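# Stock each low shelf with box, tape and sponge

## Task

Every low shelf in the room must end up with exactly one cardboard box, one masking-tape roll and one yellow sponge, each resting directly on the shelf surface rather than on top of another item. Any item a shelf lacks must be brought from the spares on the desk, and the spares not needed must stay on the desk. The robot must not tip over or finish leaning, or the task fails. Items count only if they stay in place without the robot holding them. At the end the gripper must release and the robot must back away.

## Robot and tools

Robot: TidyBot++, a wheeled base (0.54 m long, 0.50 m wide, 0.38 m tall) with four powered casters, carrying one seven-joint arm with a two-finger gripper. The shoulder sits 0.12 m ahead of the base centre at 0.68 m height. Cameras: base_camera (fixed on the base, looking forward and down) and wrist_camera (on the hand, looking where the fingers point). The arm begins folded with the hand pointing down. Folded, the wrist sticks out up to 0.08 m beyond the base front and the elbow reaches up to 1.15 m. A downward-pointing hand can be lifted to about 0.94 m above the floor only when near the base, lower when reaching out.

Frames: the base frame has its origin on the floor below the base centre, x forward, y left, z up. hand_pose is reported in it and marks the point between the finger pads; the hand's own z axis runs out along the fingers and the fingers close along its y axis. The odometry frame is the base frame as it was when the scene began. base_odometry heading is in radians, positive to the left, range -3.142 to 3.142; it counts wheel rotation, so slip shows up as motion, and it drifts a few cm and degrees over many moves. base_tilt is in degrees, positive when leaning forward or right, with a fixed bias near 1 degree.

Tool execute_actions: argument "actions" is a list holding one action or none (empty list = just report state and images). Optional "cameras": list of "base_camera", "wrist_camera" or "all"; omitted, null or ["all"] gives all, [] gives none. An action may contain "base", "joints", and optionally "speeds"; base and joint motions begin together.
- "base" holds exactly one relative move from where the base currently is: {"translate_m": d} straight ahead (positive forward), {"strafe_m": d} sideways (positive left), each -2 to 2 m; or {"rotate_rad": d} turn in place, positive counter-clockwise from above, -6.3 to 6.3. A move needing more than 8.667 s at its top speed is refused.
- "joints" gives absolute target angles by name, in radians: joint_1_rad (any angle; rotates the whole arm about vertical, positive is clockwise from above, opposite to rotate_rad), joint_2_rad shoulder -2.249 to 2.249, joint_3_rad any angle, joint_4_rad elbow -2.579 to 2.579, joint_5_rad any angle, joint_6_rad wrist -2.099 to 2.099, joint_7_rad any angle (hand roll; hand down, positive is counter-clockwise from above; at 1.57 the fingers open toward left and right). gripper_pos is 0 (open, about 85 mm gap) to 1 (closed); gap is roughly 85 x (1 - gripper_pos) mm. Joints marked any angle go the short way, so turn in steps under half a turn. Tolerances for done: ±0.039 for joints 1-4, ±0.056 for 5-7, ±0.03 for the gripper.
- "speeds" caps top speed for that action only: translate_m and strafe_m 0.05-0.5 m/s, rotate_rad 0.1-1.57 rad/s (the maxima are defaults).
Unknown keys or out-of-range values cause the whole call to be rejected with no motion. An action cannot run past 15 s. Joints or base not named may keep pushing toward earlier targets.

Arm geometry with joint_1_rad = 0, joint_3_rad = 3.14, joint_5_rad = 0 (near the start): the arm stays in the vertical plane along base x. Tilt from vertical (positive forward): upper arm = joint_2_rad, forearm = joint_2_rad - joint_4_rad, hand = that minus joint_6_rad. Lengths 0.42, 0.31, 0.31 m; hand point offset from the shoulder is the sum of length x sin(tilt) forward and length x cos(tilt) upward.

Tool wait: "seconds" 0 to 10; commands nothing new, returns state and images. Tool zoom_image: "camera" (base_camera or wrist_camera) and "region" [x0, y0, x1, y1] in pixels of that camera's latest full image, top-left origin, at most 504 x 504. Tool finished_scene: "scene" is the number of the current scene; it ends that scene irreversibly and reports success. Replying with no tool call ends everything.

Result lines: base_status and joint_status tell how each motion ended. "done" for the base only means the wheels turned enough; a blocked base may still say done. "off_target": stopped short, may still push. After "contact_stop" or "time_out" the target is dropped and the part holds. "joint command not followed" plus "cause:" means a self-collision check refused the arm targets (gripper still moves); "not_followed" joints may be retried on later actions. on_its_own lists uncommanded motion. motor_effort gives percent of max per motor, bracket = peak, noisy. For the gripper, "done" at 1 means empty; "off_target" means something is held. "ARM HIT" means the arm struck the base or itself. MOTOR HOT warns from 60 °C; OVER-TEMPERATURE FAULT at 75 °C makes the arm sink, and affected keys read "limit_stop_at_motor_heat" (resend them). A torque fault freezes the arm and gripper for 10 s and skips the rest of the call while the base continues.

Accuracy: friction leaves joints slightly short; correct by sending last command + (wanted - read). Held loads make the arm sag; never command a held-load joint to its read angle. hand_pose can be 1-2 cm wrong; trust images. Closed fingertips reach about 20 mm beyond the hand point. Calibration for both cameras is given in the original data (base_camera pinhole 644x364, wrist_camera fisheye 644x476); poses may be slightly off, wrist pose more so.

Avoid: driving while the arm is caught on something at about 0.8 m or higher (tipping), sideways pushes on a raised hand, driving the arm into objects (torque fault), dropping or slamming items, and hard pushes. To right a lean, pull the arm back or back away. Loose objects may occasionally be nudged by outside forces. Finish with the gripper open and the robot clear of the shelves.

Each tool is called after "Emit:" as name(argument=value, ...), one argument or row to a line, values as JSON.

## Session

Emit:
execute_actions(
  actions=[],
)

Scene clock: 0.00 s.
base_odometry: x=+0.000 y=+0.000 heading=+0.000 (m, m, rad; odometry frame)
base_tilt: forward=+0.3 right=-0.9 (deg)
base_status: not commanded
joint_positions: joint_1_rad=+0.006 joint_2_rad=-0.377 joint_3_rad=+3.179 joint_4_rad=-2.514 joint_5_rad=-0.059 joint_6_rad=-0.919 joint_7_rad=+1.553 gripper_pos=+0.000
joint_status: not commanded
motor_effort: joint_1_rad=-1 joint_2_rad=+0 joint_3_rad=+0 joint_4_rad=+15 joint_5_rad=-1 joint_6_rad=+0 joint_7_rad=-1 (%)
hand_pose: x=+0.2576 y=+0.0113 z=+0.5951 quat_wxyz=(-0.031, +0.998, -0.047, +0.043) (m; base frame)
pictures: base_camera, wrist_camera
camera_calibration (this result's frames):
wrist_camera: T_world_to_cam=[[-0.108912, -0.989335, -0.096716, 0.100463], [-0.991511, 0.115069, -0.0605349, 0.34375], [0.0710183, 0.089302, -0.993469, 0.706282], [0, 0, 0, 1]] pos_world=[0.301614, -0.00323612, 0.732195]
Images, in order (width x height): base_camera 644x364, wrist_camera 644x476.

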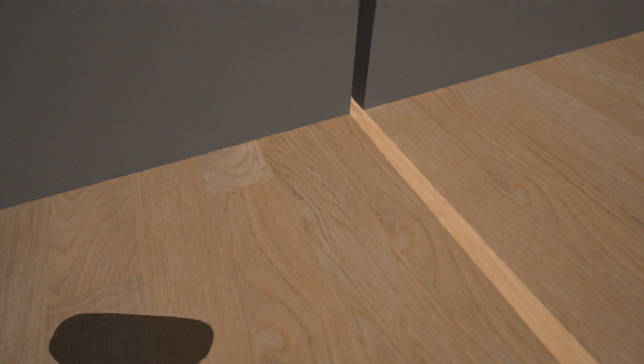

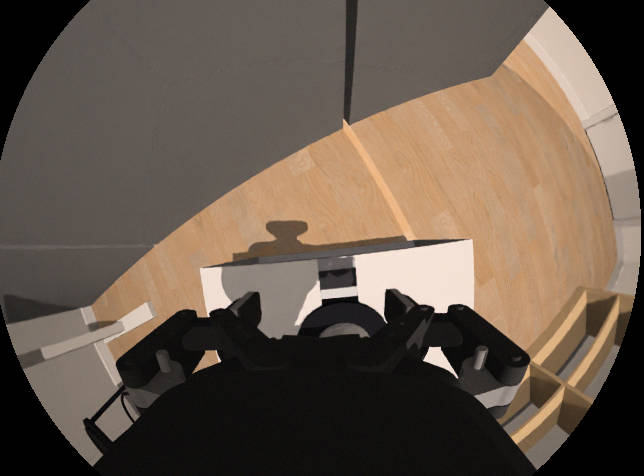

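Emit:
execute_actions(
  actions=[
    {"base": {"rotate_rad": 1.94}, "joints": {"joint_1_rad": -1.0, "joint_2_rad": -0.5, "joint_3_rad": 3.12, "joint_4_rad": -1.2, "joint_5_rad": 0.03, "joint_6_rad": -1.5, "joint_7_rad": 1.59}},
  ],
)

Scene clock: 11.97 s.
base_odometry: x=+0.000 y=+0.000 heading=+1.939 (m, m, rad; odometry frame)
base_tilt: forward=+0.3 right=-0.9 (deg)
base_status: done
joint_positions: joint_1_rad=-0.986 joint_2_rad=-0.487 joint_3_rad=+3.139 joint_4_rad=-1.218 joint_5_rad=-0.005 joint_6_rad=-1.476 joint_7_rad=+1.553 gripper_pos=+0.000
joint_status: all done
motor_effort: joint_1_rad=-1(0) joint_2_rad=+3(7) joint_3_rad=+0(1) joint_4_rad=+17(21) joint_5_rad=-1(3) joint_6_rad=+7(7) joint_7_rad=+0(0) (%)
hand_pose: x=+0.2609 y=+0.2218 z=+1.1028 quat_wxyz=(-0.219, +0.789, +0.418, +0.394) (m; base frame)
pictures: base_camera, wrist_camera
camera_calibration (this result's frames):
wrist_camera: T_world_to_cam=[[0.836865, -0.544994, -0.0513635, -0.0371852], [-0.367518, -0.489834, -0.790565, 1.13009], [0.405694, 0.680473, -0.61022, 0.550534], [0, 0, 0, 1]] pos_world=[0.2231, 0.158669, 1.22745]
Images, in order (width x height): base_camera 644x364, wrist_camera 644x476.

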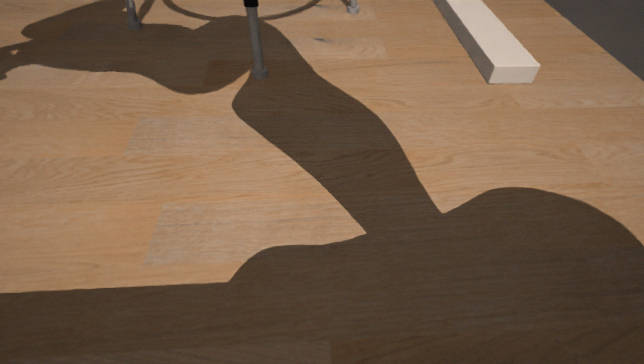

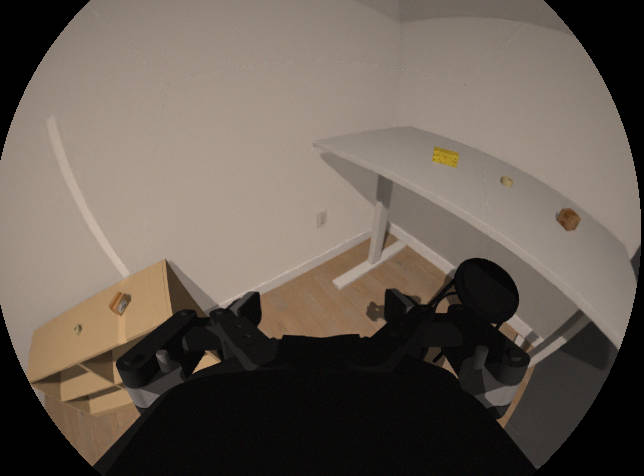

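Emit:
zoom_image(
  camera="wrist_camera",
  region=[15, 240, 225, 430],
)

Emit:
zoom_image(
  camera="wrist_camera",
  region=[300, 110, 644, 350],
)

Region (15, 240, 225, 430) of wrist_camera's 644x476 image, scaled by 2.400; it fills the top 456 rows of this view, and the rest is white.

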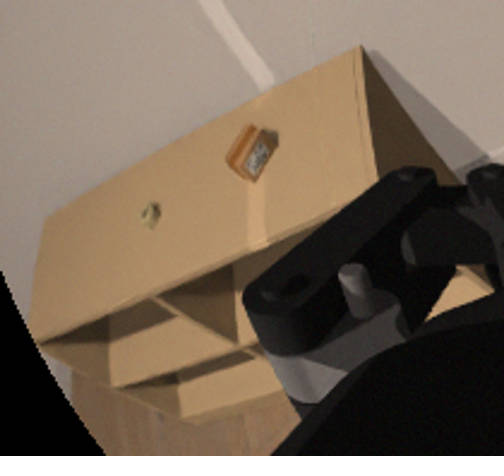

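Region (300, 110, 644, 350) of wrist_camera's 644x476 image, scaled by 1.465; it fills the top 352 rows of this view, and the rest is white.

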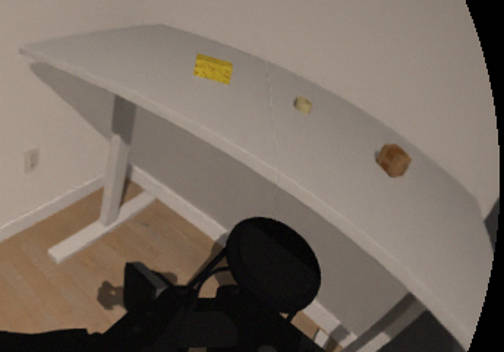

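Emit:
execute_actions(
  actions=[
    {"base": {"translate_m": 0.4}, "joints": {"joint_1_rad": -0.6, "joint_2_rad": 0.12, "joint_4_rad": -0.43, "joint_6_rad": -2.0}},
  ],
)

Scene clock: 45.13 s.
base_odometry: x=-0.145 y=+0.373 heading=+1.940 (m, m, rad; odometry frame)
base_tilt: forward=+0.4 right=-0.9 (deg)
base_status: done
joint_positions: joint_1_rad=-0.612 joint_2_rad=+0.125 joint_3_rad=+3.135 joint_4_rad=-0.452 joint_5_rad=-0.002 joint_6_rad=-1.976 joint_7_rad=+1.553 gripper_pos=+0.000
joint_status: all done
motor_effort: joint_1_rad=+0(1) joint_2_rad=-17(21) joint_3_rad=+0(2) joint_4_rad=+13(17) joint_5_rad=-1(0) joint_6_rad=+5(7) joint_7_rad=-1(0) (%)
hand_pose: x=+0.4411 y=+0.2310 z=+1.1041 quat_wxyz=(-0.092, +0.914, +0.284, +0.275) (m; base frame)
pictures: base_camera, wrist_camera
camera_calibration (this result's frames):
wrist_camera: T_world_to_cam=[[0.5675, -0.821938, -0.0486015, -0.00312546], [-0.708831, -0.457668, -0.536749, 1.06468], [0.418931, 0.339055, -0.842341, 0.801254], [0, 0, 0, 1]] pos_world=[0.420781, 0.213031, 1.24624]
Images, in order (width x height): base_camera 644x364, wrist_camera 644x476.

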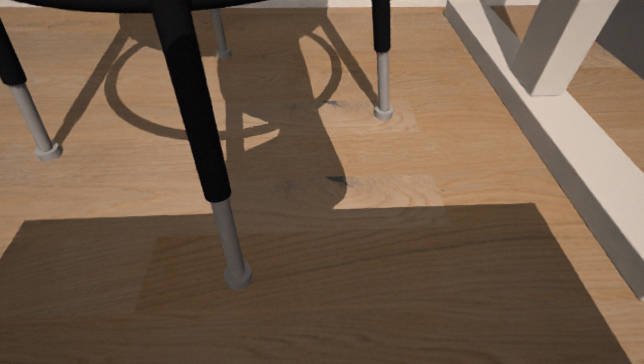

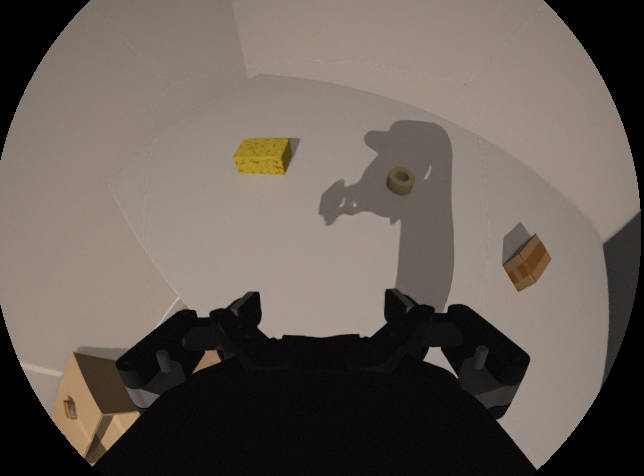

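Emit:
zoom_image(
  camera="wrist_camera",
  region=[210, 115, 320, 195],
)

Emit:
zoom_image(
  camera="wrist_camera",
  region=[360, 145, 440, 215],
)

Emit:
zoom_image(
  camera="wrist_camera",
  region=[475, 210, 575, 310],
)

Region (210, 115, 320, 195) of wrist_camera's 644x476 image, scaled by 4.582; it fills the top 367 rows of this view, and the rest is white.

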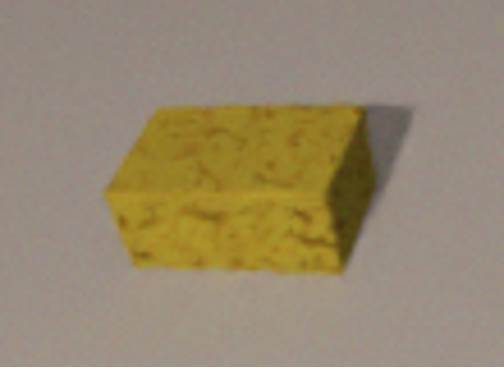

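Region (360, 145, 440, 215) of wrist_camera's 644x476 image, scaled by 6.300; it fills the top 441 rows of this view, and the rest is white.

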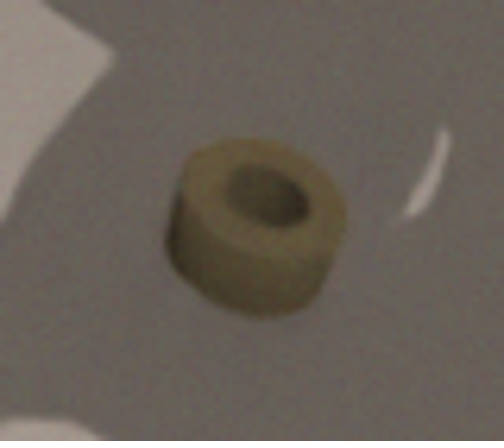

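Region (475, 210, 575, 310) of wrist_camera's 644x476 image, scaled by 5.040.

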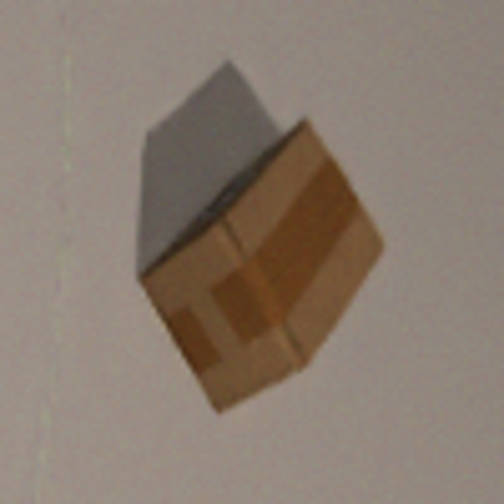

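Emit:
execute_actions(
  actions=[
    {"base": {"strafe_m": 0.68}, "joints": {"joint_1_rad": -0.237, "joint_2_rad": 0.36, "joint_4_rad": -0.525, "joint_5_rad": 0.925, "joint_6_rad": -1.876, "joint_7_rad": 0.632}},
  ],
)

Scene clock: 156.30 s.
base_odometry: x=-0.779 y=+0.128 heading=+1.940 (m, m, rad; odometry frame)
base_tilt: forward=+0.4 right=-0.9 (deg)
base_status: done
joint_positions: joint_1_rad=-0.244 joint_2_rad=+0.362 joint_3_rad=+3.135 joint_4_rad=-0.508 joint_5_rad=+0.896 joint_6_rad=-1.898 joint_7_rad=+0.668 gripper_pos=+0.000
joint_status: all done
motor_effort: joint_1_rad=+0(4) joint_2_rad=-28(30) joint_3_rad=+1(2) joint_4_rad=+15(15) joint_5_rad=+3(4) joint_6_rad=+3(5) joint_7_rad=-1(1) (%)
hand_pose: x=+0.5940 y=-0.1159 z=+1.0722 quat_wxyz=(+0.224, +0.771, -0.486, +0.345) (m; base frame)
pictures: base_camera, wrist_camera
camera_calibration (this result's frames):
wrist_camera: T_world_to_cam=[[-0.900183, -0.434725, -0.0261668, 0.516044], [-0.277129, 0.618127, -0.735607, 1.07864], [0.335962, -0.65493, -0.676903, 0.584615], [0, 0, 0, 1]] pos_world=[0.567047, -0.059516, 1.20268]
Images, in order (width x height): base_camera 644x364, wrist_camera 644x476.

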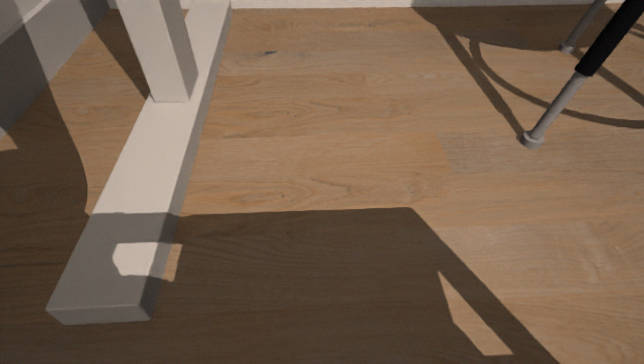

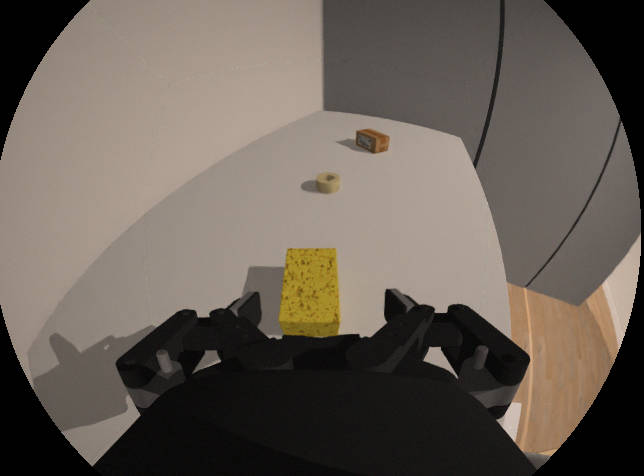

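Emit:
execute_actions(
  actions=[],
)

Scene clock: 167.33 s.
base_odometry: x=-0.779 y=+0.128 heading=+1.940 (m, m, rad; odometry frame)
base_tilt: forward=+0.3 right=-0.9 (deg)
base_status: done
joint_positions: joint_1_rad=-0.244 joint_2_rad=+0.362 joint_3_rad=+3.135 joint_4_rad=-0.508 joint_5_rad=+0.896 joint_6_rad=-1.898 joint_7_rad=+0.668 gripper_pos=+0.000
joint_status: all done
motor_effort: joint_1_rad=-1(4) joint_2_rad=-27(30) joint_3_rad=+1(2) joint_4_rad=+15(15) joint_5_rad=+3(4) joint_6_rad=+4(5) joint_7_rad=+0(1) (%)
hand_pose: x=+0.5940 y=-0.1159 z=+1.0722 quat_wxyz=(+0.224, +0.771, -0.486, +0.345) (m; base frame)
pictures: base_camera, wrist_camera
camera_calibration (this result's frames):
wrist_camera: T_world_to_cam=[[-0.900183, -0.434725, -0.0261668, 0.516043], [-0.277129, 0.618127, -0.735607, 1.07864], [0.335962, -0.65493, -0.676903, 0.584615], [0, 0, 0, 1]] pos_world=[0.567047, -0.059516, 1.20268]
Images, in order (width x height): base_camera 644x364, wrist_camera 644x476.

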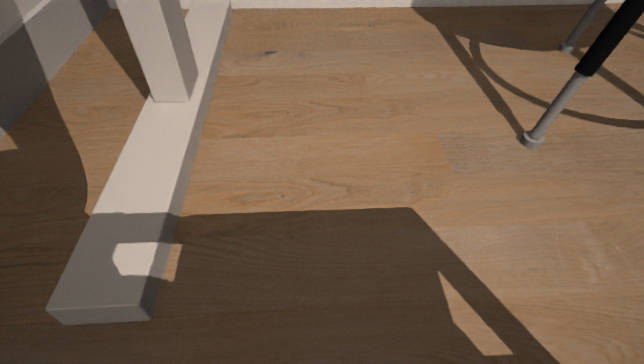

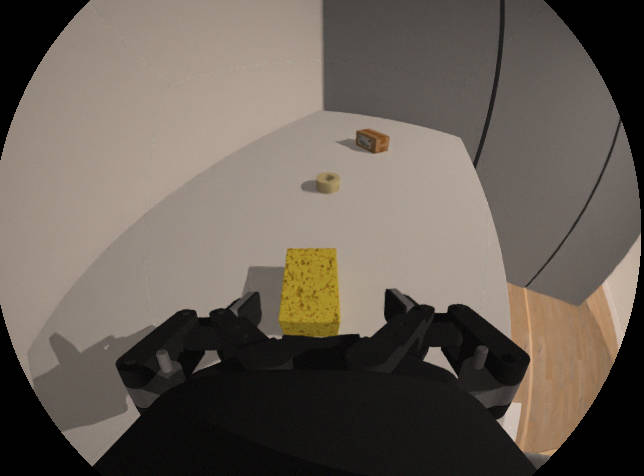

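Emit:
zoom_image(
  camera="wrist_camera",
  region=[230, 220, 430, 370],
)

Region (230, 220, 430, 370) of wrist_camera's 644x476 image, scaled by 2.520; it fills the top 378 rows of this view, and the rest is white.

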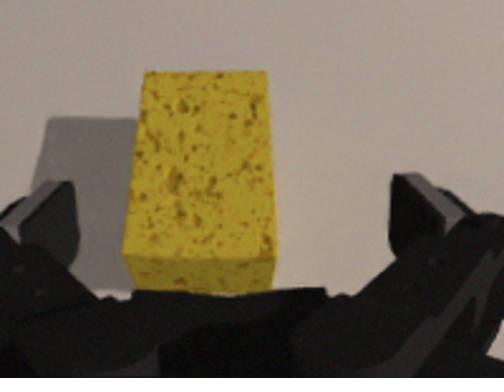

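Emit:
execute_actions(
  actions=[
    {"joints": {"joint_1_rad": -0.154, "joint_2_rad": 0.297, "joint_4_rad": -0.792, "joint_5_rad": 0.79, "joint_6_rad": -1.682, "joint_7_rad": 0.50}},
  ],
  cameras=["wrist_camera"],
)

Emit:
zoom_image(
  camera="wrist_camera",
  region=[220, 210, 430, 370],
)

Scene clock: 199.37 s.
base_odometry: x=-0.779 y=+0.128 heading=+1.940 (m, m, rad; odometry frame)
base_tilt: forward=+0.4 right=-0.9 (deg)
base_status: not commanded
joint_positions: joint_1_rad=-0.169 joint_2_rad=+0.315 joint_3_rad=+3.135 joint_4_rad=-0.774 joint_5_rad=+0.823 joint_6_rad=-1.704 joint_7_rad=+0.541 gripper_pos=+0.000
joint_status: all done
motor_effort: joint_1_rad=+0(0) joint_2_rad=-29(29) joint_3_rad=+1(1) joint_4_rad=+16(18) joint_5_rad=+4(3) joint_6_rad=+4(3) joint_7_rad=+0(0) (%)
hand_pose: x=+0.6207 y=-0.1403 z=+1.0217 quat_wxyz=(+0.224, +0.772, -0.484, +0.346) (m; base frame)
pictures: wrist_camera
camera_calibration (this result's frames):
wrist_camera: T_world_to_cam=[[-0.898451, -0.438279, -0.0263941, 0.52678], [-0.279056, 0.616394, -0.736333, 1.06562], [0.338989, -0.654194, -0.676104, 0.522951], [0, 0, 0, 1]] pos_world=[0.593379, -0.0838536, 1.15213]
Images, in order (width x height): wrist_camera 644x476.

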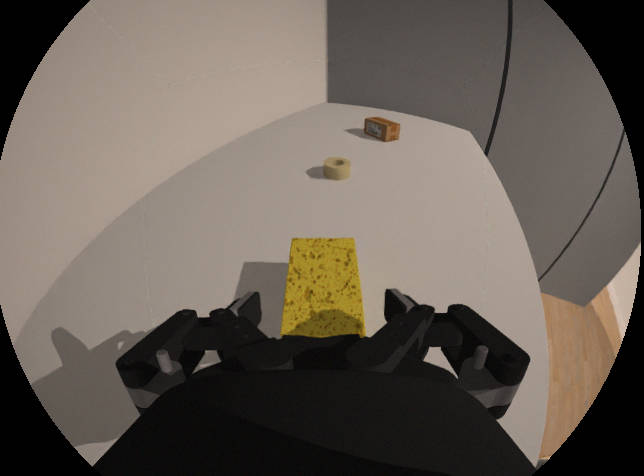

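Region (220, 210, 430, 370) of wrist_camera's 644x476 image, scaled by 2.400; it fills the top 384 rows of this view, and the rest is white.

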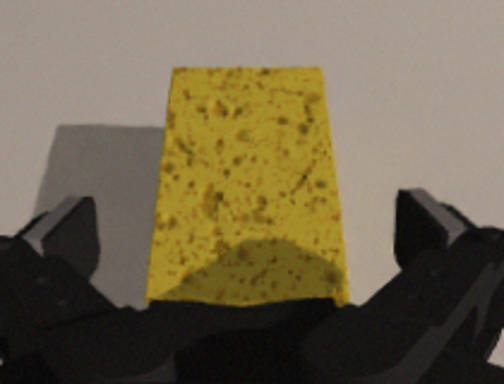

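Emit:
execute_actions(
  actions=[
    {"joints": {"joint_1_rad": -0.109, "joint_2_rad": 0.274, "joint_4_rad": -0.928, "joint_5_rad": 0.765, "joint_6_rad": -1.574, "joint_7_rad": 0.437, "gripper_pos": 0.08}},
  ],
  cameras=["wrist_camera"],
)

Scene clock: 218.37 s.
base_odometry: x=-0.779 y=+0.128 heading=+1.940 (m, m, rad; odometry frame)
base_tilt: forward=+0.4 right=-0.9 (deg)
base_status: not commanded
joint_positions: joint_1_rad=-0.122 joint_2_rad=+0.290 joint_3_rad=+3.135 joint_4_rad=-0.910 joint_5_rad=+0.799 joint_6_rad=-1.596 joint_7_rad=+0.478 gripper_pos=+0.080
joint_status: all done
motor_effort: joint_1_rad=-1(1) joint_2_rad=-28(30) joint_3_rad=+1(2) joint_4_rad=+18(19) joint_5_rad=+4(4) joint_6_rad=+3(4) joint_7_rad=-1(0) (%)
hand_pose: x=+0.6280 y=-0.1583 z=+0.9932 quat_wxyz=(+0.221, +0.769, -0.489, +0.348) (m; base frame)
pictures: wrist_camera
camera_calibration (this result's frames):
wrist_camera: T_world_to_cam=[[-0.901144, -0.432011, -0.0361422, 0.537047], [-0.268291, 0.621233, -0.736267, 1.05176], [0.340528, -0.653786, -0.675726, 0.488203], [0, 0, 0, 1]] pos_world=[0.599889, -0.102201, 1.12368]
Images, in order (width x height): wrist_camera 644x476.

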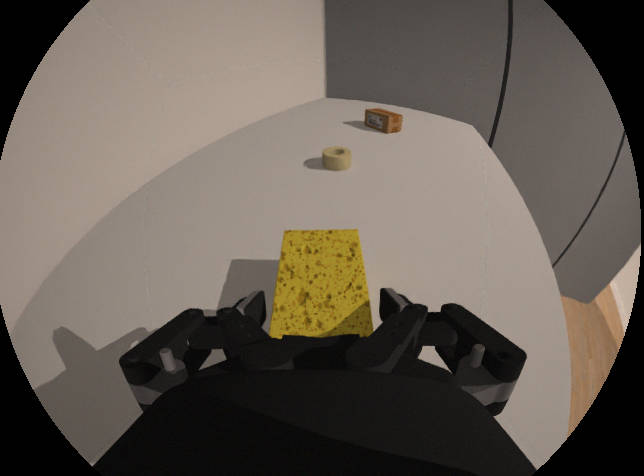

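Emit:
zoom_image(
  camera="wrist_camera",
  region=[220, 210, 430, 370],
)

Emit:
zoom_image(
  camera="wrist_camera",
  region=[290, 80, 430, 190],
)

Region (220, 210, 430, 370) of wrist_camera's 644x476 image, scaled by 2.400; it fills the top 384 rows of this view, and the rest is white.

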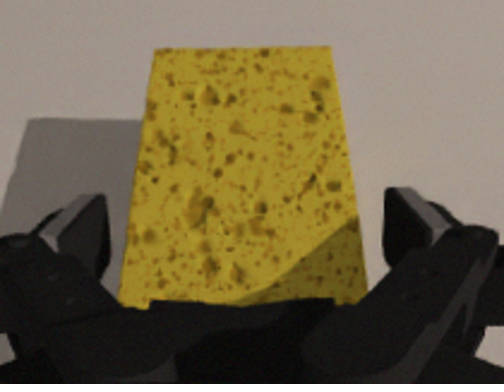

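Region (290, 80, 430, 190) of wrist_camera's 644x476 image, scaled by 3.600; it fills the top 396 rows of this view, and the rest is white.

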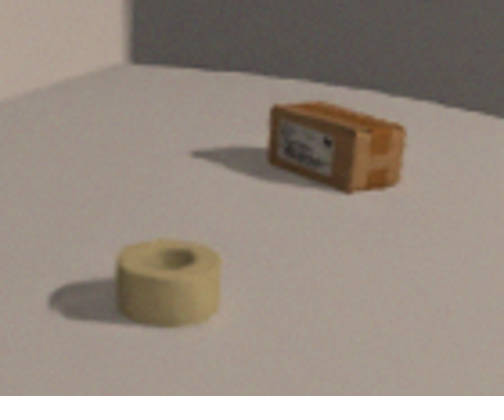

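Emit:
execute_actions(
  actions=[
    {"joints": {"gripper_pos": 1.0}},
  ],
  cameras=["wrist_camera"],
)

Scene clock: 226.50 s.
base_odometry: x=-0.779 y=+0.128 heading=+1.940 (m, m, rad; odometry frame)
base_tilt: forward=+0.4 right=-0.9 (deg)
base_status: not commanded
joint_positions: joint_1_rad=-0.122 joint_2_rad=+0.283 joint_3_rad=+3.135 joint_4_rad=-0.911 joint_5_rad=+0.799 joint_6_rad=-1.594 joint_7_rad=+0.478 gripper_pos=+0.395
joint_status: gripper_pos off_target (ended at +0.395, target +1.000)
motor_effort: joint_1_rad=-1(1) joint_2_rad=-28(29) joint_3_rad=+1(2) joint_4_rad=+18(18) joint_5_rad=+4(4) joint_6_rad=+3(3) joint_7_rad=-1(1) (%)
hand_pose: x=+0.6266 y=-0.1586 z=+0.9961 quat_wxyz=(+0.219, +0.768, -0.489, +0.351) (m; base frame)
pictures: wrist_camera
camera_calibration (this result's frames):
wrist_camera: T_world_to_cam=[[-0.900331, -0.433133, -0.0424161, 0.541355], [-0.264046, 0.62112, -0.737895, 1.05265], [0.345953, -0.65315, -0.673581, 0.484965], [0, 0, 0, 1]] pos_world=[0.597571, -0.102585, 1.12637]
Images, in order (width x height): wrist_camera 644x476.

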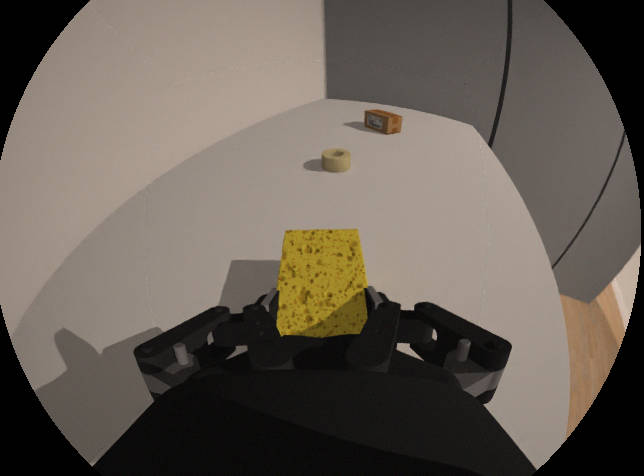

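Emit:
execute_actions(
  actions=[
    {"base": {"strafe_m": -0.35}, "joints": {"joint_1_rad": -1.35, "joint_2_rad": -0.45, "joint_5_rad": -0.03, "joint_7_rad": 1.605}},
  ],
)

Scene clock: 256.33 s.
base_odometry: x=-0.452 y=+0.254 heading=+1.940 (m, m, rad; odometry frame)
base_tilt: forward=+0.3 right=-0.9 (deg)
base_status: done
joint_positions: joint_1_rad=-1.336 joint_2_rad=-0.439 joint_3_rad=+3.131 joint_4_rad=-0.913 joint_5_rad=+0.002 joint_6_rad=-1.592 joint_7_rad=+1.565 gripper_pos=+0.395
joint_status: all done
motor_effort: joint_1_rad=+0(2) joint_2_rad=+5(30) joint_3_rad=+0(2) joint_4_rad=+13(19) joint_5_rad=-1(5) joint_6_rad=+8(8) joint_7_rad=-1(1) (%)
hand_pose: x=+0.1692 y=+0.2330 z=+1.1944 quat_wxyz=(-0.318, +0.673, +0.534, +0.401) (m; base frame)
pictures: base_camera, wrist_camera
camera_calibration (this result's frames):
wrist_camera: T_world_to_cam=[[0.976824, -0.211568, -0.0324563, -0.0736012], [-0.132147, -0.476818, -0.869012, 1.22503], [0.168379, 0.853161, -0.493725, 0.496774], [0, 0, 0, 1]] pos_world=[0.150133, 0.144715, 1.30744]
Images, in order (width x height): base_camera 644x364, wrist_camera 644x476.

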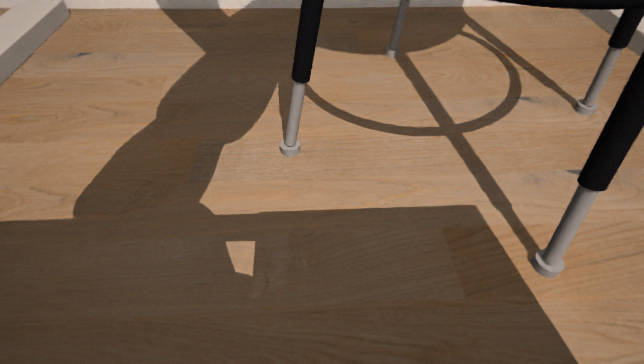

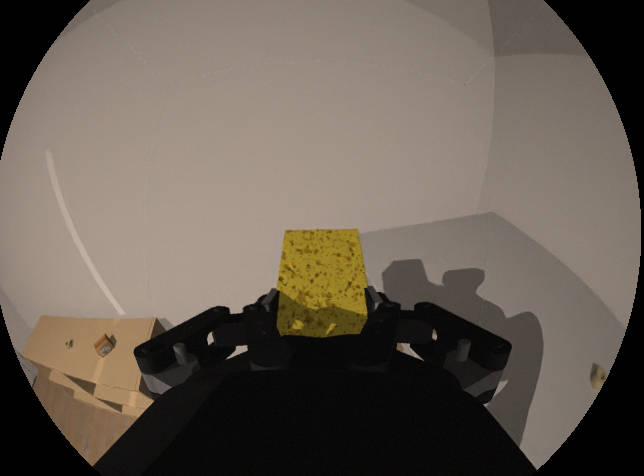

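Emit:
execute_actions(
  actions=[
    {"base": {"translate_m": -2.0}, "joints": {"joint_2_rad": 0.221, "joint_4_rad": -1.856, "joint_6_rad": -0.221}},
  ],
)

Scene clock: 297.83 s.
base_odometry: x=+0.269 y=-1.612 heading=+1.939 (m, m, rad; odometry frame)
base_tilt: forward=+0.3 right=-0.9 (deg)
base_status: done
joint_positions: joint_1_rad=-1.344 joint_2_rad=+0.215 joint_3_rad=+3.130 joint_4_rad=-1.840 joint_5_rad=+0.002 joint_6_rad=-0.244 joint_7_rad=+1.565 gripper_pos=+0.395
joint_status: all done
motor_effort: joint_1_rad=-1(1) joint_2_rad=-28(29) joint_3_rad=-1(2) joint_4_rad=+20(24) joint_5_rad=-2(3) joint_6_rad=+7(9) joint_7_rad=+0(0) (%)
hand_pose: x=+0.2466 y=+0.5866 z=+0.7397 quat_wxyz=(-0.258, +0.712, +0.570, +0.318) (m; base frame)
pictures: base_camera, wrist_camera
camera_calibration (this result's frames):
wrist_camera: T_world_to_cam=[[0.977096, -0.208831, -0.0408988, -0.0846091], [-0.171608, -0.659623, -0.731743, 1.02419], [0.125833, 0.722002, -0.680352, 0.183062], [0, 0, 0, 1]] pos_world=[0.235394, 0.525736, 0.870527]
Images, in order (width x height): base_camera 644x364, wrist_camera 644x476.

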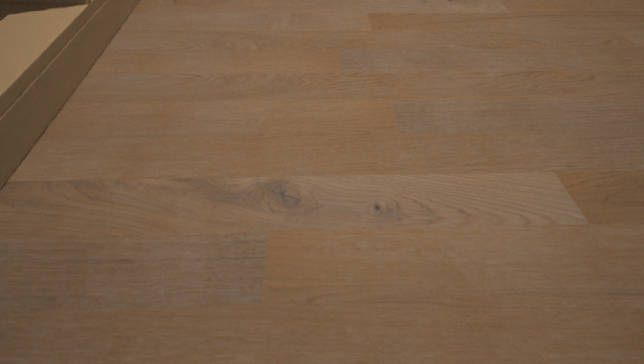

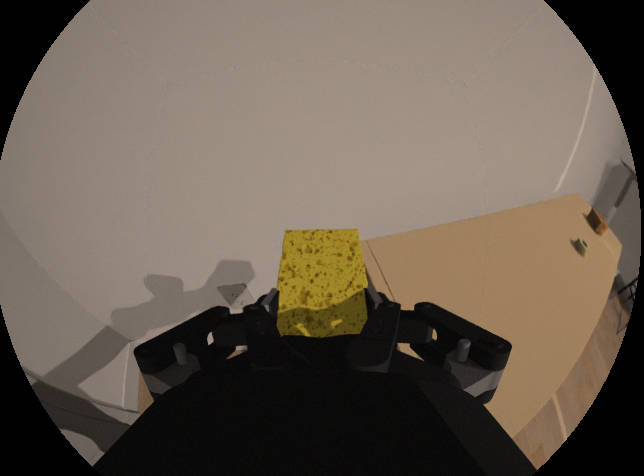

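Emit:
zoom_image(
  camera="wrist_camera",
  region=[0, 200, 300, 476],
)

Emit:
zoom_image(
  camera="wrist_camera",
  region=[340, 150, 644, 476],
)

Region (0, 200, 300, 476) of wrist_camera's 644x476 image, scaled by 1.680; it fills the top 464 rows of this view, and the rest is white.

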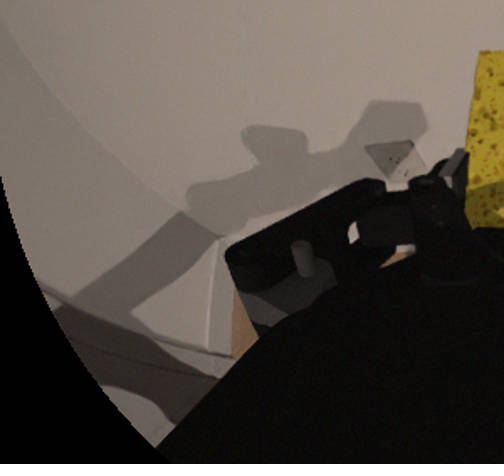

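Region (340, 150, 644, 476) of wrist_camera's 644x476 image, scaled by 1.546; it fills the left 470 columns of this view, and the rest is white.

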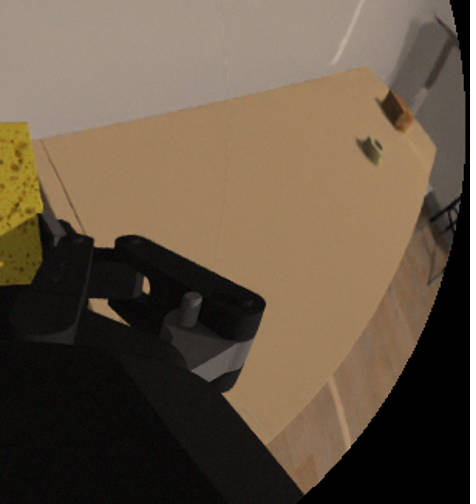

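Emit:
execute_actions(
  actions=[
    {"base": {"translate_m": -0.12}, "joints": {"joint_1_rad": -0.838, "joint_2_rad": 0.502, "joint_4_rad": -1.667, "joint_6_rad": -0.088}},
  ],
)

Scene clock: 316.80 s.
base_odometry: x=+0.312 y=-1.724 heading=+1.940 (m, m, rad; odometry frame)
base_tilt: forward=+0.3 right=-0.9 (deg)
base_status: done
joint_positions: joint_1_rad=-0.839 joint_2_rad=+0.495 joint_3_rad=+3.124 joint_4_rad=-1.691 joint_5_rad=+0.002 joint_6_rad=-0.113 joint_7_rad=+1.565 gripper_pos=+0.395
joint_status: all done
motor_effort: joint_1_rad=-1(3) joint_2_rad=-36(37) joint_3_rad=+1(3) joint_4_rad=+19(19) joint_5_rad=-1(1) joint_6_rad=+7(8) joint_7_rad=-1(1) (%)
hand_pose: x=+0.5705 y=+0.5204 z=+0.6637 quat_wxyz=(-0.173, +0.832, +0.375, +0.371) (m; base frame)
pictures: base_camera, wrist_camera
camera_calibration (this result's frames):
wrist_camera: T_world_to_cam=[[0.756833, -0.65193, -0.0468035, -0.0578601], [-0.470355, -0.493518, -0.731578, 1.06434], [0.45384, 0.575697, -0.680149, 0.0272688], [0, 0, 0, 1]] pos_world=[0.532034, 0.471854, 0.79449]
Images, in order (width x height): base_camera 644x364, wrist_camera 644x476.

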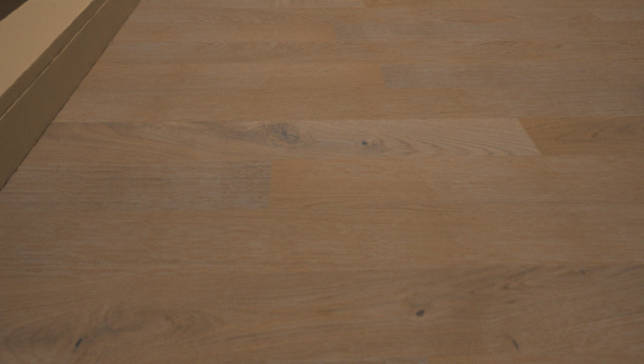

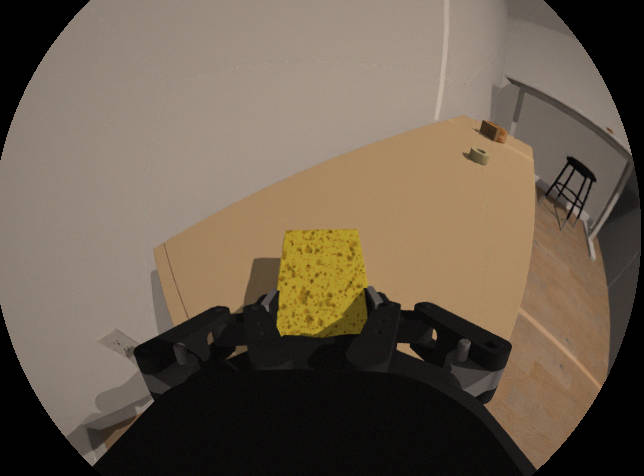

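Emit:
execute_actions(
  actions=[
    {"joints": {"joint_2_rad": 0.563, "joint_6_rad": -0.017}},
  ],
  cameras=["wrist_camera"],
)

Scene clock: 320.50 s.
base_odometry: x=+0.312 y=-1.724 heading=+1.940 (m, m, rad; odometry frame)
base_tilt: forward=+0.3 right=-0.9 (deg)
base_status: not commanded
joint_positions: joint_1_rad=-0.839 joint_2_rad=+0.536 joint_3_rad=+3.124 joint_4_rad=-1.681 joint_5_rad=+0.002 joint_6_rad=-0.030 joint_7_rad=+1.565 gripper_pos=+0.395
joint_status: all done
motor_effort: joint_1_rad=-1(0) joint_2_rad=-35(38) joint_3_rad=+0(1) joint_4_rad=+17(19) joint_5_rad=-1(2) joint_6_rad=+6(6) joint_7_rad=+0(0) (%)
hand_pose: x=+0.5835 y=+0.5350 z=+0.6596 quat_wxyz=(-0.183, +0.822, +0.370, +0.392) (m; base frame)
pictures: wrist_camera
camera_calibration (this result's frames):
wrist_camera: T_world_to_cam=[[0.757998, -0.650552, -0.0471257, -0.0595121], [-0.445746, -0.463909, -0.765571, 1.06696], [0.476182, 0.601308, -0.641623, -0.0419939], [0, 0, 0, 1]] pos_world=[0.540699, 0.481506, 0.787083]
Images, in order (width x height): wrist_camera 644x476.

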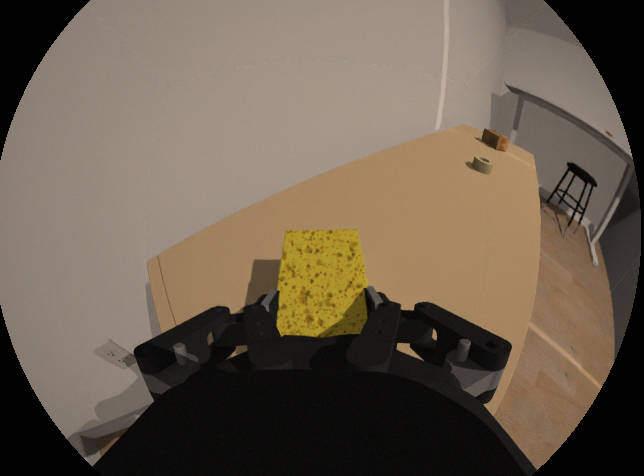

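Emit:
execute_actions(
  actions=[
    {"joints": {"joint_2_rad": 0.542, "gripper_pos": 0.1}},
  ],
  cameras=["wrist_camera"],
)

Scene clock: 324.43 s.
base_odometry: x=+0.312 y=-1.724 heading=+1.940 (m, m, rad; odometry frame)
base_tilt: forward=+0.3 right=-0.9 (deg)
base_status: not commanded
joint_positions: joint_1_rad=-0.839 joint_2_rad=+0.536 joint_3_rad=+3.124 joint_4_rad=-1.680 joint_5_rad=+0.002 joint_6_rad=-0.030 joint_7_rad=+1.565 gripper_pos=+0.100
joint_status: all done
motor_effort: joint_1_rad=-1(0) joint_2_rad=-38(39) joint_3_rad=-1(1) joint_4_rad=+18(19) joint_5_rad=-2(1) joint_6_rad=+7(8) joint_7_rad=-1(1) (%)
hand_pose: x=+0.5837 y=+0.5353 z=+0.6601 quat_wxyz=(-0.184, +0.822, +0.370, +0.392) (m; base frame)
pictures: wrist_camera
camera_calibration (this result's frames):
wrist_camera: T_world_to_cam=[[0.758026, -0.65052, -0.0471148, -0.059534], [-0.445217, -0.463298, -0.766249, 1.06737], [0.476632, 0.601813, -0.640814, -0.042967], [0, 0, 0, 1]] pos_world=[0.540819, 0.48164, 0.787532]
Images, in order (width x height): wrist_camera 644x476.

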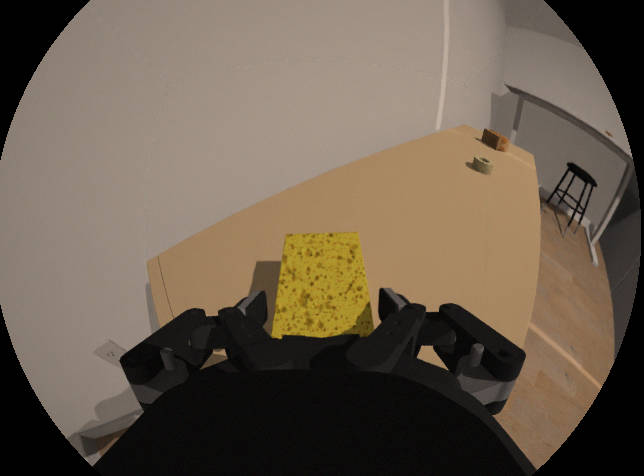

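Emit:
execute_actions(
  actions=[
    {"joints": {"joint_2_rad": 0.42, "gripper_pos": 0.0}},
  ],
  cameras=["wrist_camera"],
)

Emit:
zoom_image(
  camera="wrist_camera",
  region=[444, 120, 644, 476],
)

Scene clock: 333.60 s.
base_odometry: x=+0.312 y=-1.724 heading=+1.940 (m, m, rad; odometry frame)
base_tilt: forward=+0.3 right=-0.9 (deg)
base_status: not commanded
joint_positions: joint_1_rad=-0.839 joint_2_rad=+0.417 joint_3_rad=+3.124 joint_4_rad=-1.679 joint_5_rad=+0.002 joint_6_rad=-0.030 joint_7_rad=+1.565 gripper_pos=+0.000
joint_status: all done
motor_effort: joint_1_rad=-1(1) joint_2_rad=-35(40) joint_3_rad=+0(1) joint_4_rad=+20(21) joint_5_rad=-1(1) joint_6_rad=+7(8) joint_7_rad=-1(1) (%)
hand_pose: x=+0.5824 y=+0.5338 z=+0.7452 quat_wxyz=(-0.205, +0.797, +0.359, +0.441) (m; base frame)
pictures: wrist_camera
camera_calibration (this result's frames):
wrist_camera: T_world_to_cam=[[0.76169, -0.64644, -0.0440767, -0.0620564], [-0.380645, -0.391383, -0.837812, 1.10857], [0.524344, 0.654931, -0.544177, -0.115094], [0, 0, 0, 1]] pos_world=[0.529589, 0.469139, 0.863406]
Images, in order (width x height): wrist_camera 644x476.

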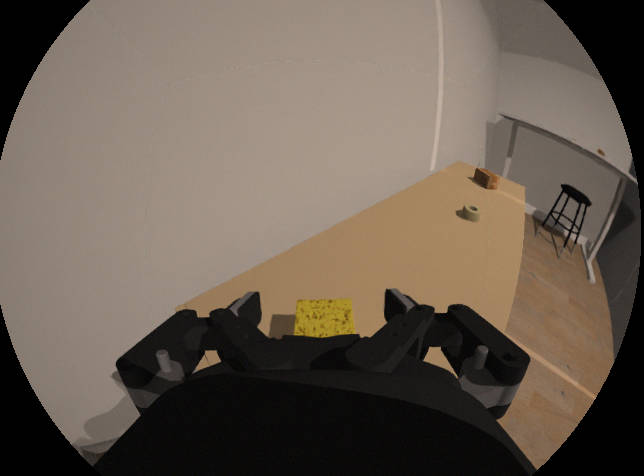

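Region (444, 120, 644, 476) of wrist_camera's 644x476 image, scaled by 1.416; it fills the left 283 columns of this view, and the rest is white.

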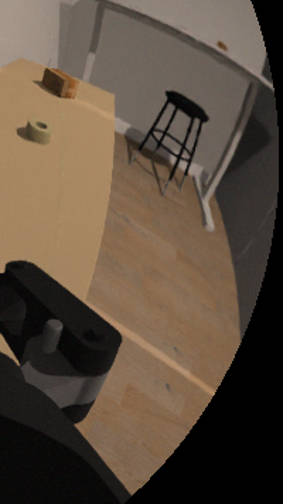

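Emit:
execute_actions(
  actions=[
    {"base": {"strafe_m": -0.85}, "joints": {"joint_1_rad": -1.41, "joint_2_rad": -1.0, "joint_4_rad": -0.22, "joint_5_rad": -0.93, "joint_6_rad": 1.29, "joint_7_rad": 2.2}},
  ],
)

Scene clock: 367.17 s.
base_odometry: x=+1.105 y=-1.417 heading=+1.939 (m, m, rad; odometry frame)
base_tilt: forward=+0.3 right=-0.8 (deg)
base_status: done
joint_positions: joint_1_rad=-1.406 joint_2_rad=-1.013 joint_3_rad=+3.124 joint_4_rad=-0.228 joint_5_rad=-0.896 joint_6_rad=+1.270 joint_7_rad=+2.159 gripper_pos=+0.000
joint_status: all done
motor_effort: joint_1_rad=-2(2) joint_2_rad=+50(62) joint_3_rad=-3(3) joint_4_rad=-17(24) joint_5_rad=-5(6) joint_6_rad=-8(10) joint_7_rad=+0(0) (%)
hand_pose: x=+0.2210 y=-0.8016 z=+1.0641 quat_wxyz=(-0.578, -0.330, -0.701, +0.256) (m; base frame)
pictures: base_camera, wrist_camera
camera_calibration (this result's frames):
wrist_camera: T_world_to_cam=[[0.77985, 0.624925, 0.0360947, 0.293805], [0.0854119, -0.163355, 0.982863, -1.14203], [0.620112, -0.763403, -0.180769, -0.422258], [0, 0, 0, 1]] pos_world=[0.130267, -0.692516, 1.03553]
Images, in order (width x height): base_camera 644x364, wrist_camera 644x476.

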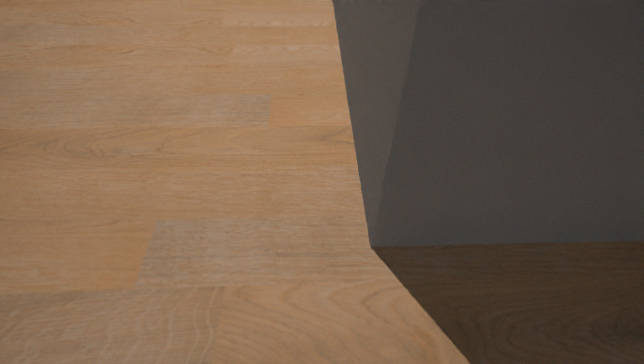

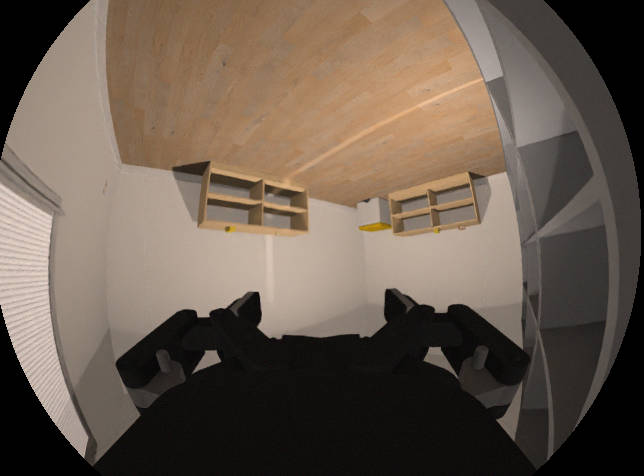

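Emit:
zoom_image(
  camera="wrist_camera",
  region=[185, 150, 325, 255],
)

Emit:
zoom_image(
  camera="wrist_camera",
  region=[350, 160, 490, 255],
)

Region (185, 150, 325, 255) of wrist_camera's 644x476 image, scaled by 3.600; it fills the top 378 rows of this view, and the rest is white.

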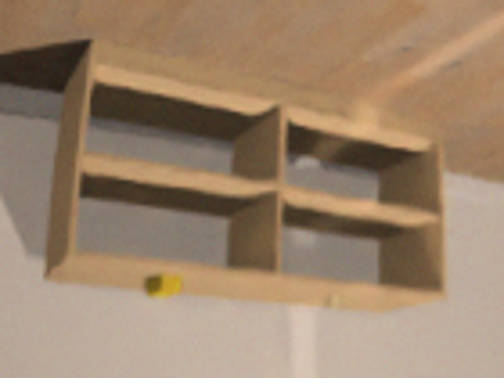

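Region (350, 160, 490, 255) of wrist_camera's 644x476 image, scaled by 3.600; it fills the top 342 rows of this view, and the rest is white.

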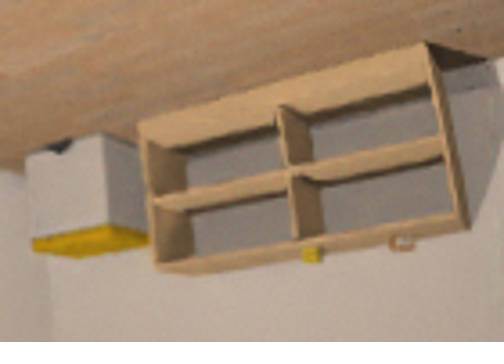

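Emit:
zoom_image(
  camera="wrist_camera",
  region=[388, 215, 488, 245],
)

Emit:
zoom_image(
  camera="wrist_camera",
  region=[195, 215, 315, 245],
)

Region (388, 215, 488, 245) of wrist_camera's 644x476 image, scaled by 5.040; it fills the top 151 rows of this view, and the rest is white.

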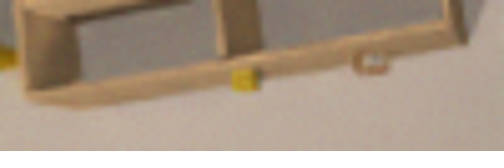

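Region (195, 215, 315, 245) of wrist_camera's 644x476 image, scaled by 4.200; it fills the top 126 rows of this view, and the rest is white.

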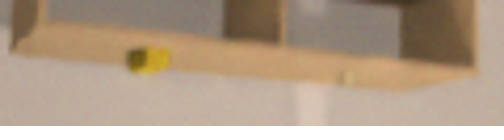

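Emit:
execute_actions(
  actions=[
    {"base": {"strafe_m": 0.65}, "joints": {"joint_1_rad": -0.19, "joint_2_rad": 0.1, "joint_3_rad": 3.15, "joint_4_rad": -0.577, "joint_5_rad": 0.033, "joint_6_rad": -0.6, "joint_7_rad": 1.53}},
  ],
  cameras=["base_camera"],
)

Emit:
execute_actions(
  actions=[
    {"base": {"translate_m": 2.0}, "joints": {"joint_2_rad": 0.385, "joint_6_rad": -1.364}},
  ],
)

Scene clock: 462.53 s.
base_odometry: x=+0.498 y=-1.651 heading=+1.938 (m, m, rad; odometry frame)
base_tilt: forward=+0.3 right=-0.9 (deg)
base_status: done
joint_positions: joint_1_rad=-0.203 joint_2_rad=+0.103 joint_3_rad=+3.131 joint_4_rad=-0.580 joint_5_rad=+0.000 joint_6_rad=-0.586 joint_7_rad=+1.571 gripper_pos=+0.000
joint_status: all done
motor_effort: joint_1_rad=-1(5) joint_2_rad=-20(58) joint_3_rad=+0(3) joint_4_rad=+17(22) joint_5_rad=-1(6) joint_6_rad=+8(11) joint_7_rad=+0(1) (%)
hand_pose: x=+0.6450 y=+0.1147 z=+1.4371 quat_wxyz=(-0.086, +0.589, +0.063, +0.801) (m; base frame)
pictures: base_camera
Images, in order (width x height): base_camera 644x364.

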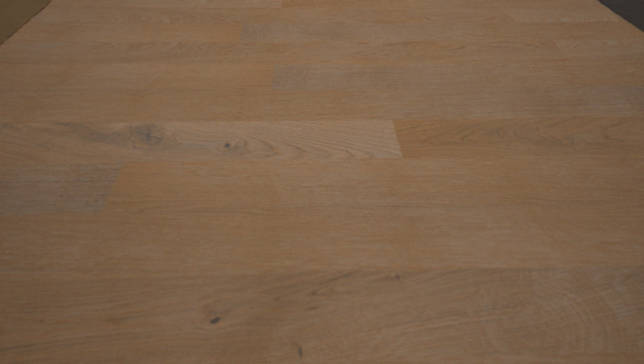

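Scene clock: 467.90 s.
base_odometry: x=-0.222 y=+0.215 heading=+1.939 (m, m, rad; odometry frame)
base_tilt: forward=+0.3 right=-0.9 (deg)
base_status: done
joint_positions: joint_1_rad=-0.203 joint_2_rad=+0.391 joint_3_rad=+3.131 joint_4_rad=-0.579 joint_5_rad=+0.000 joint_6_rad=-1.352 joint_7_rad=+1.571 gripper_pos=+0.000
joint_status: all done
motor_effort: joint_1_rad=-1(0) joint_2_rad=-32(41) joint_3_rad=+0(1) joint_4_rad=+19(22) joint_5_rad=-1(1) joint_6_rad=+7(10) joint_7_rad=+0(0) (%)
hand_pose: x=+0.7515 y=+0.1366 z=+1.0358 quat_wxyz=(-0.044, +0.912, +0.097, +0.396) (m; base frame)
pictures: base_camera, wrist_camera
camera_calibration (this result's frames):
wrist_camera: T_world_to_cam=[[0.218424, -0.975022, -0.0402866, 0.0143723], [-0.687875, -0.124552, -0.715063, 1.32827], [0.692184, 0.183899, -0.697898, 0.312019], [0, 0, 0, 1]] pos_world=[0.69457, 0.122072, 1.16813]
Images, in order (width x height): base_camera 644x364, wrist_camera 644x476.

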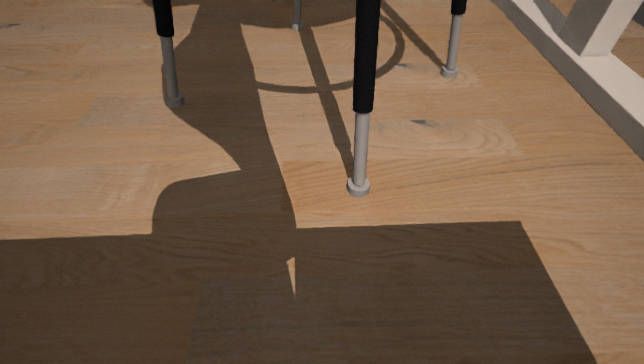

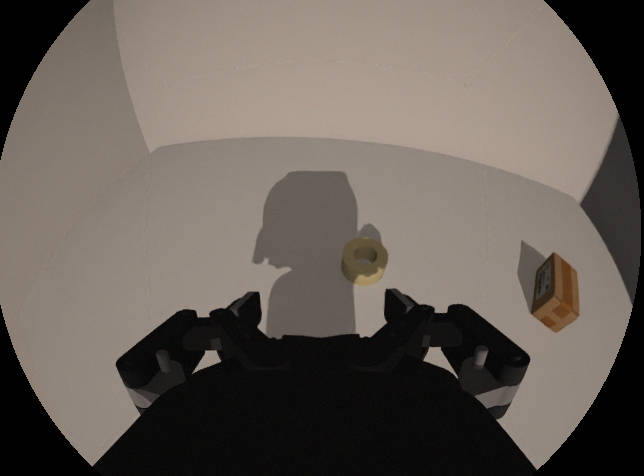

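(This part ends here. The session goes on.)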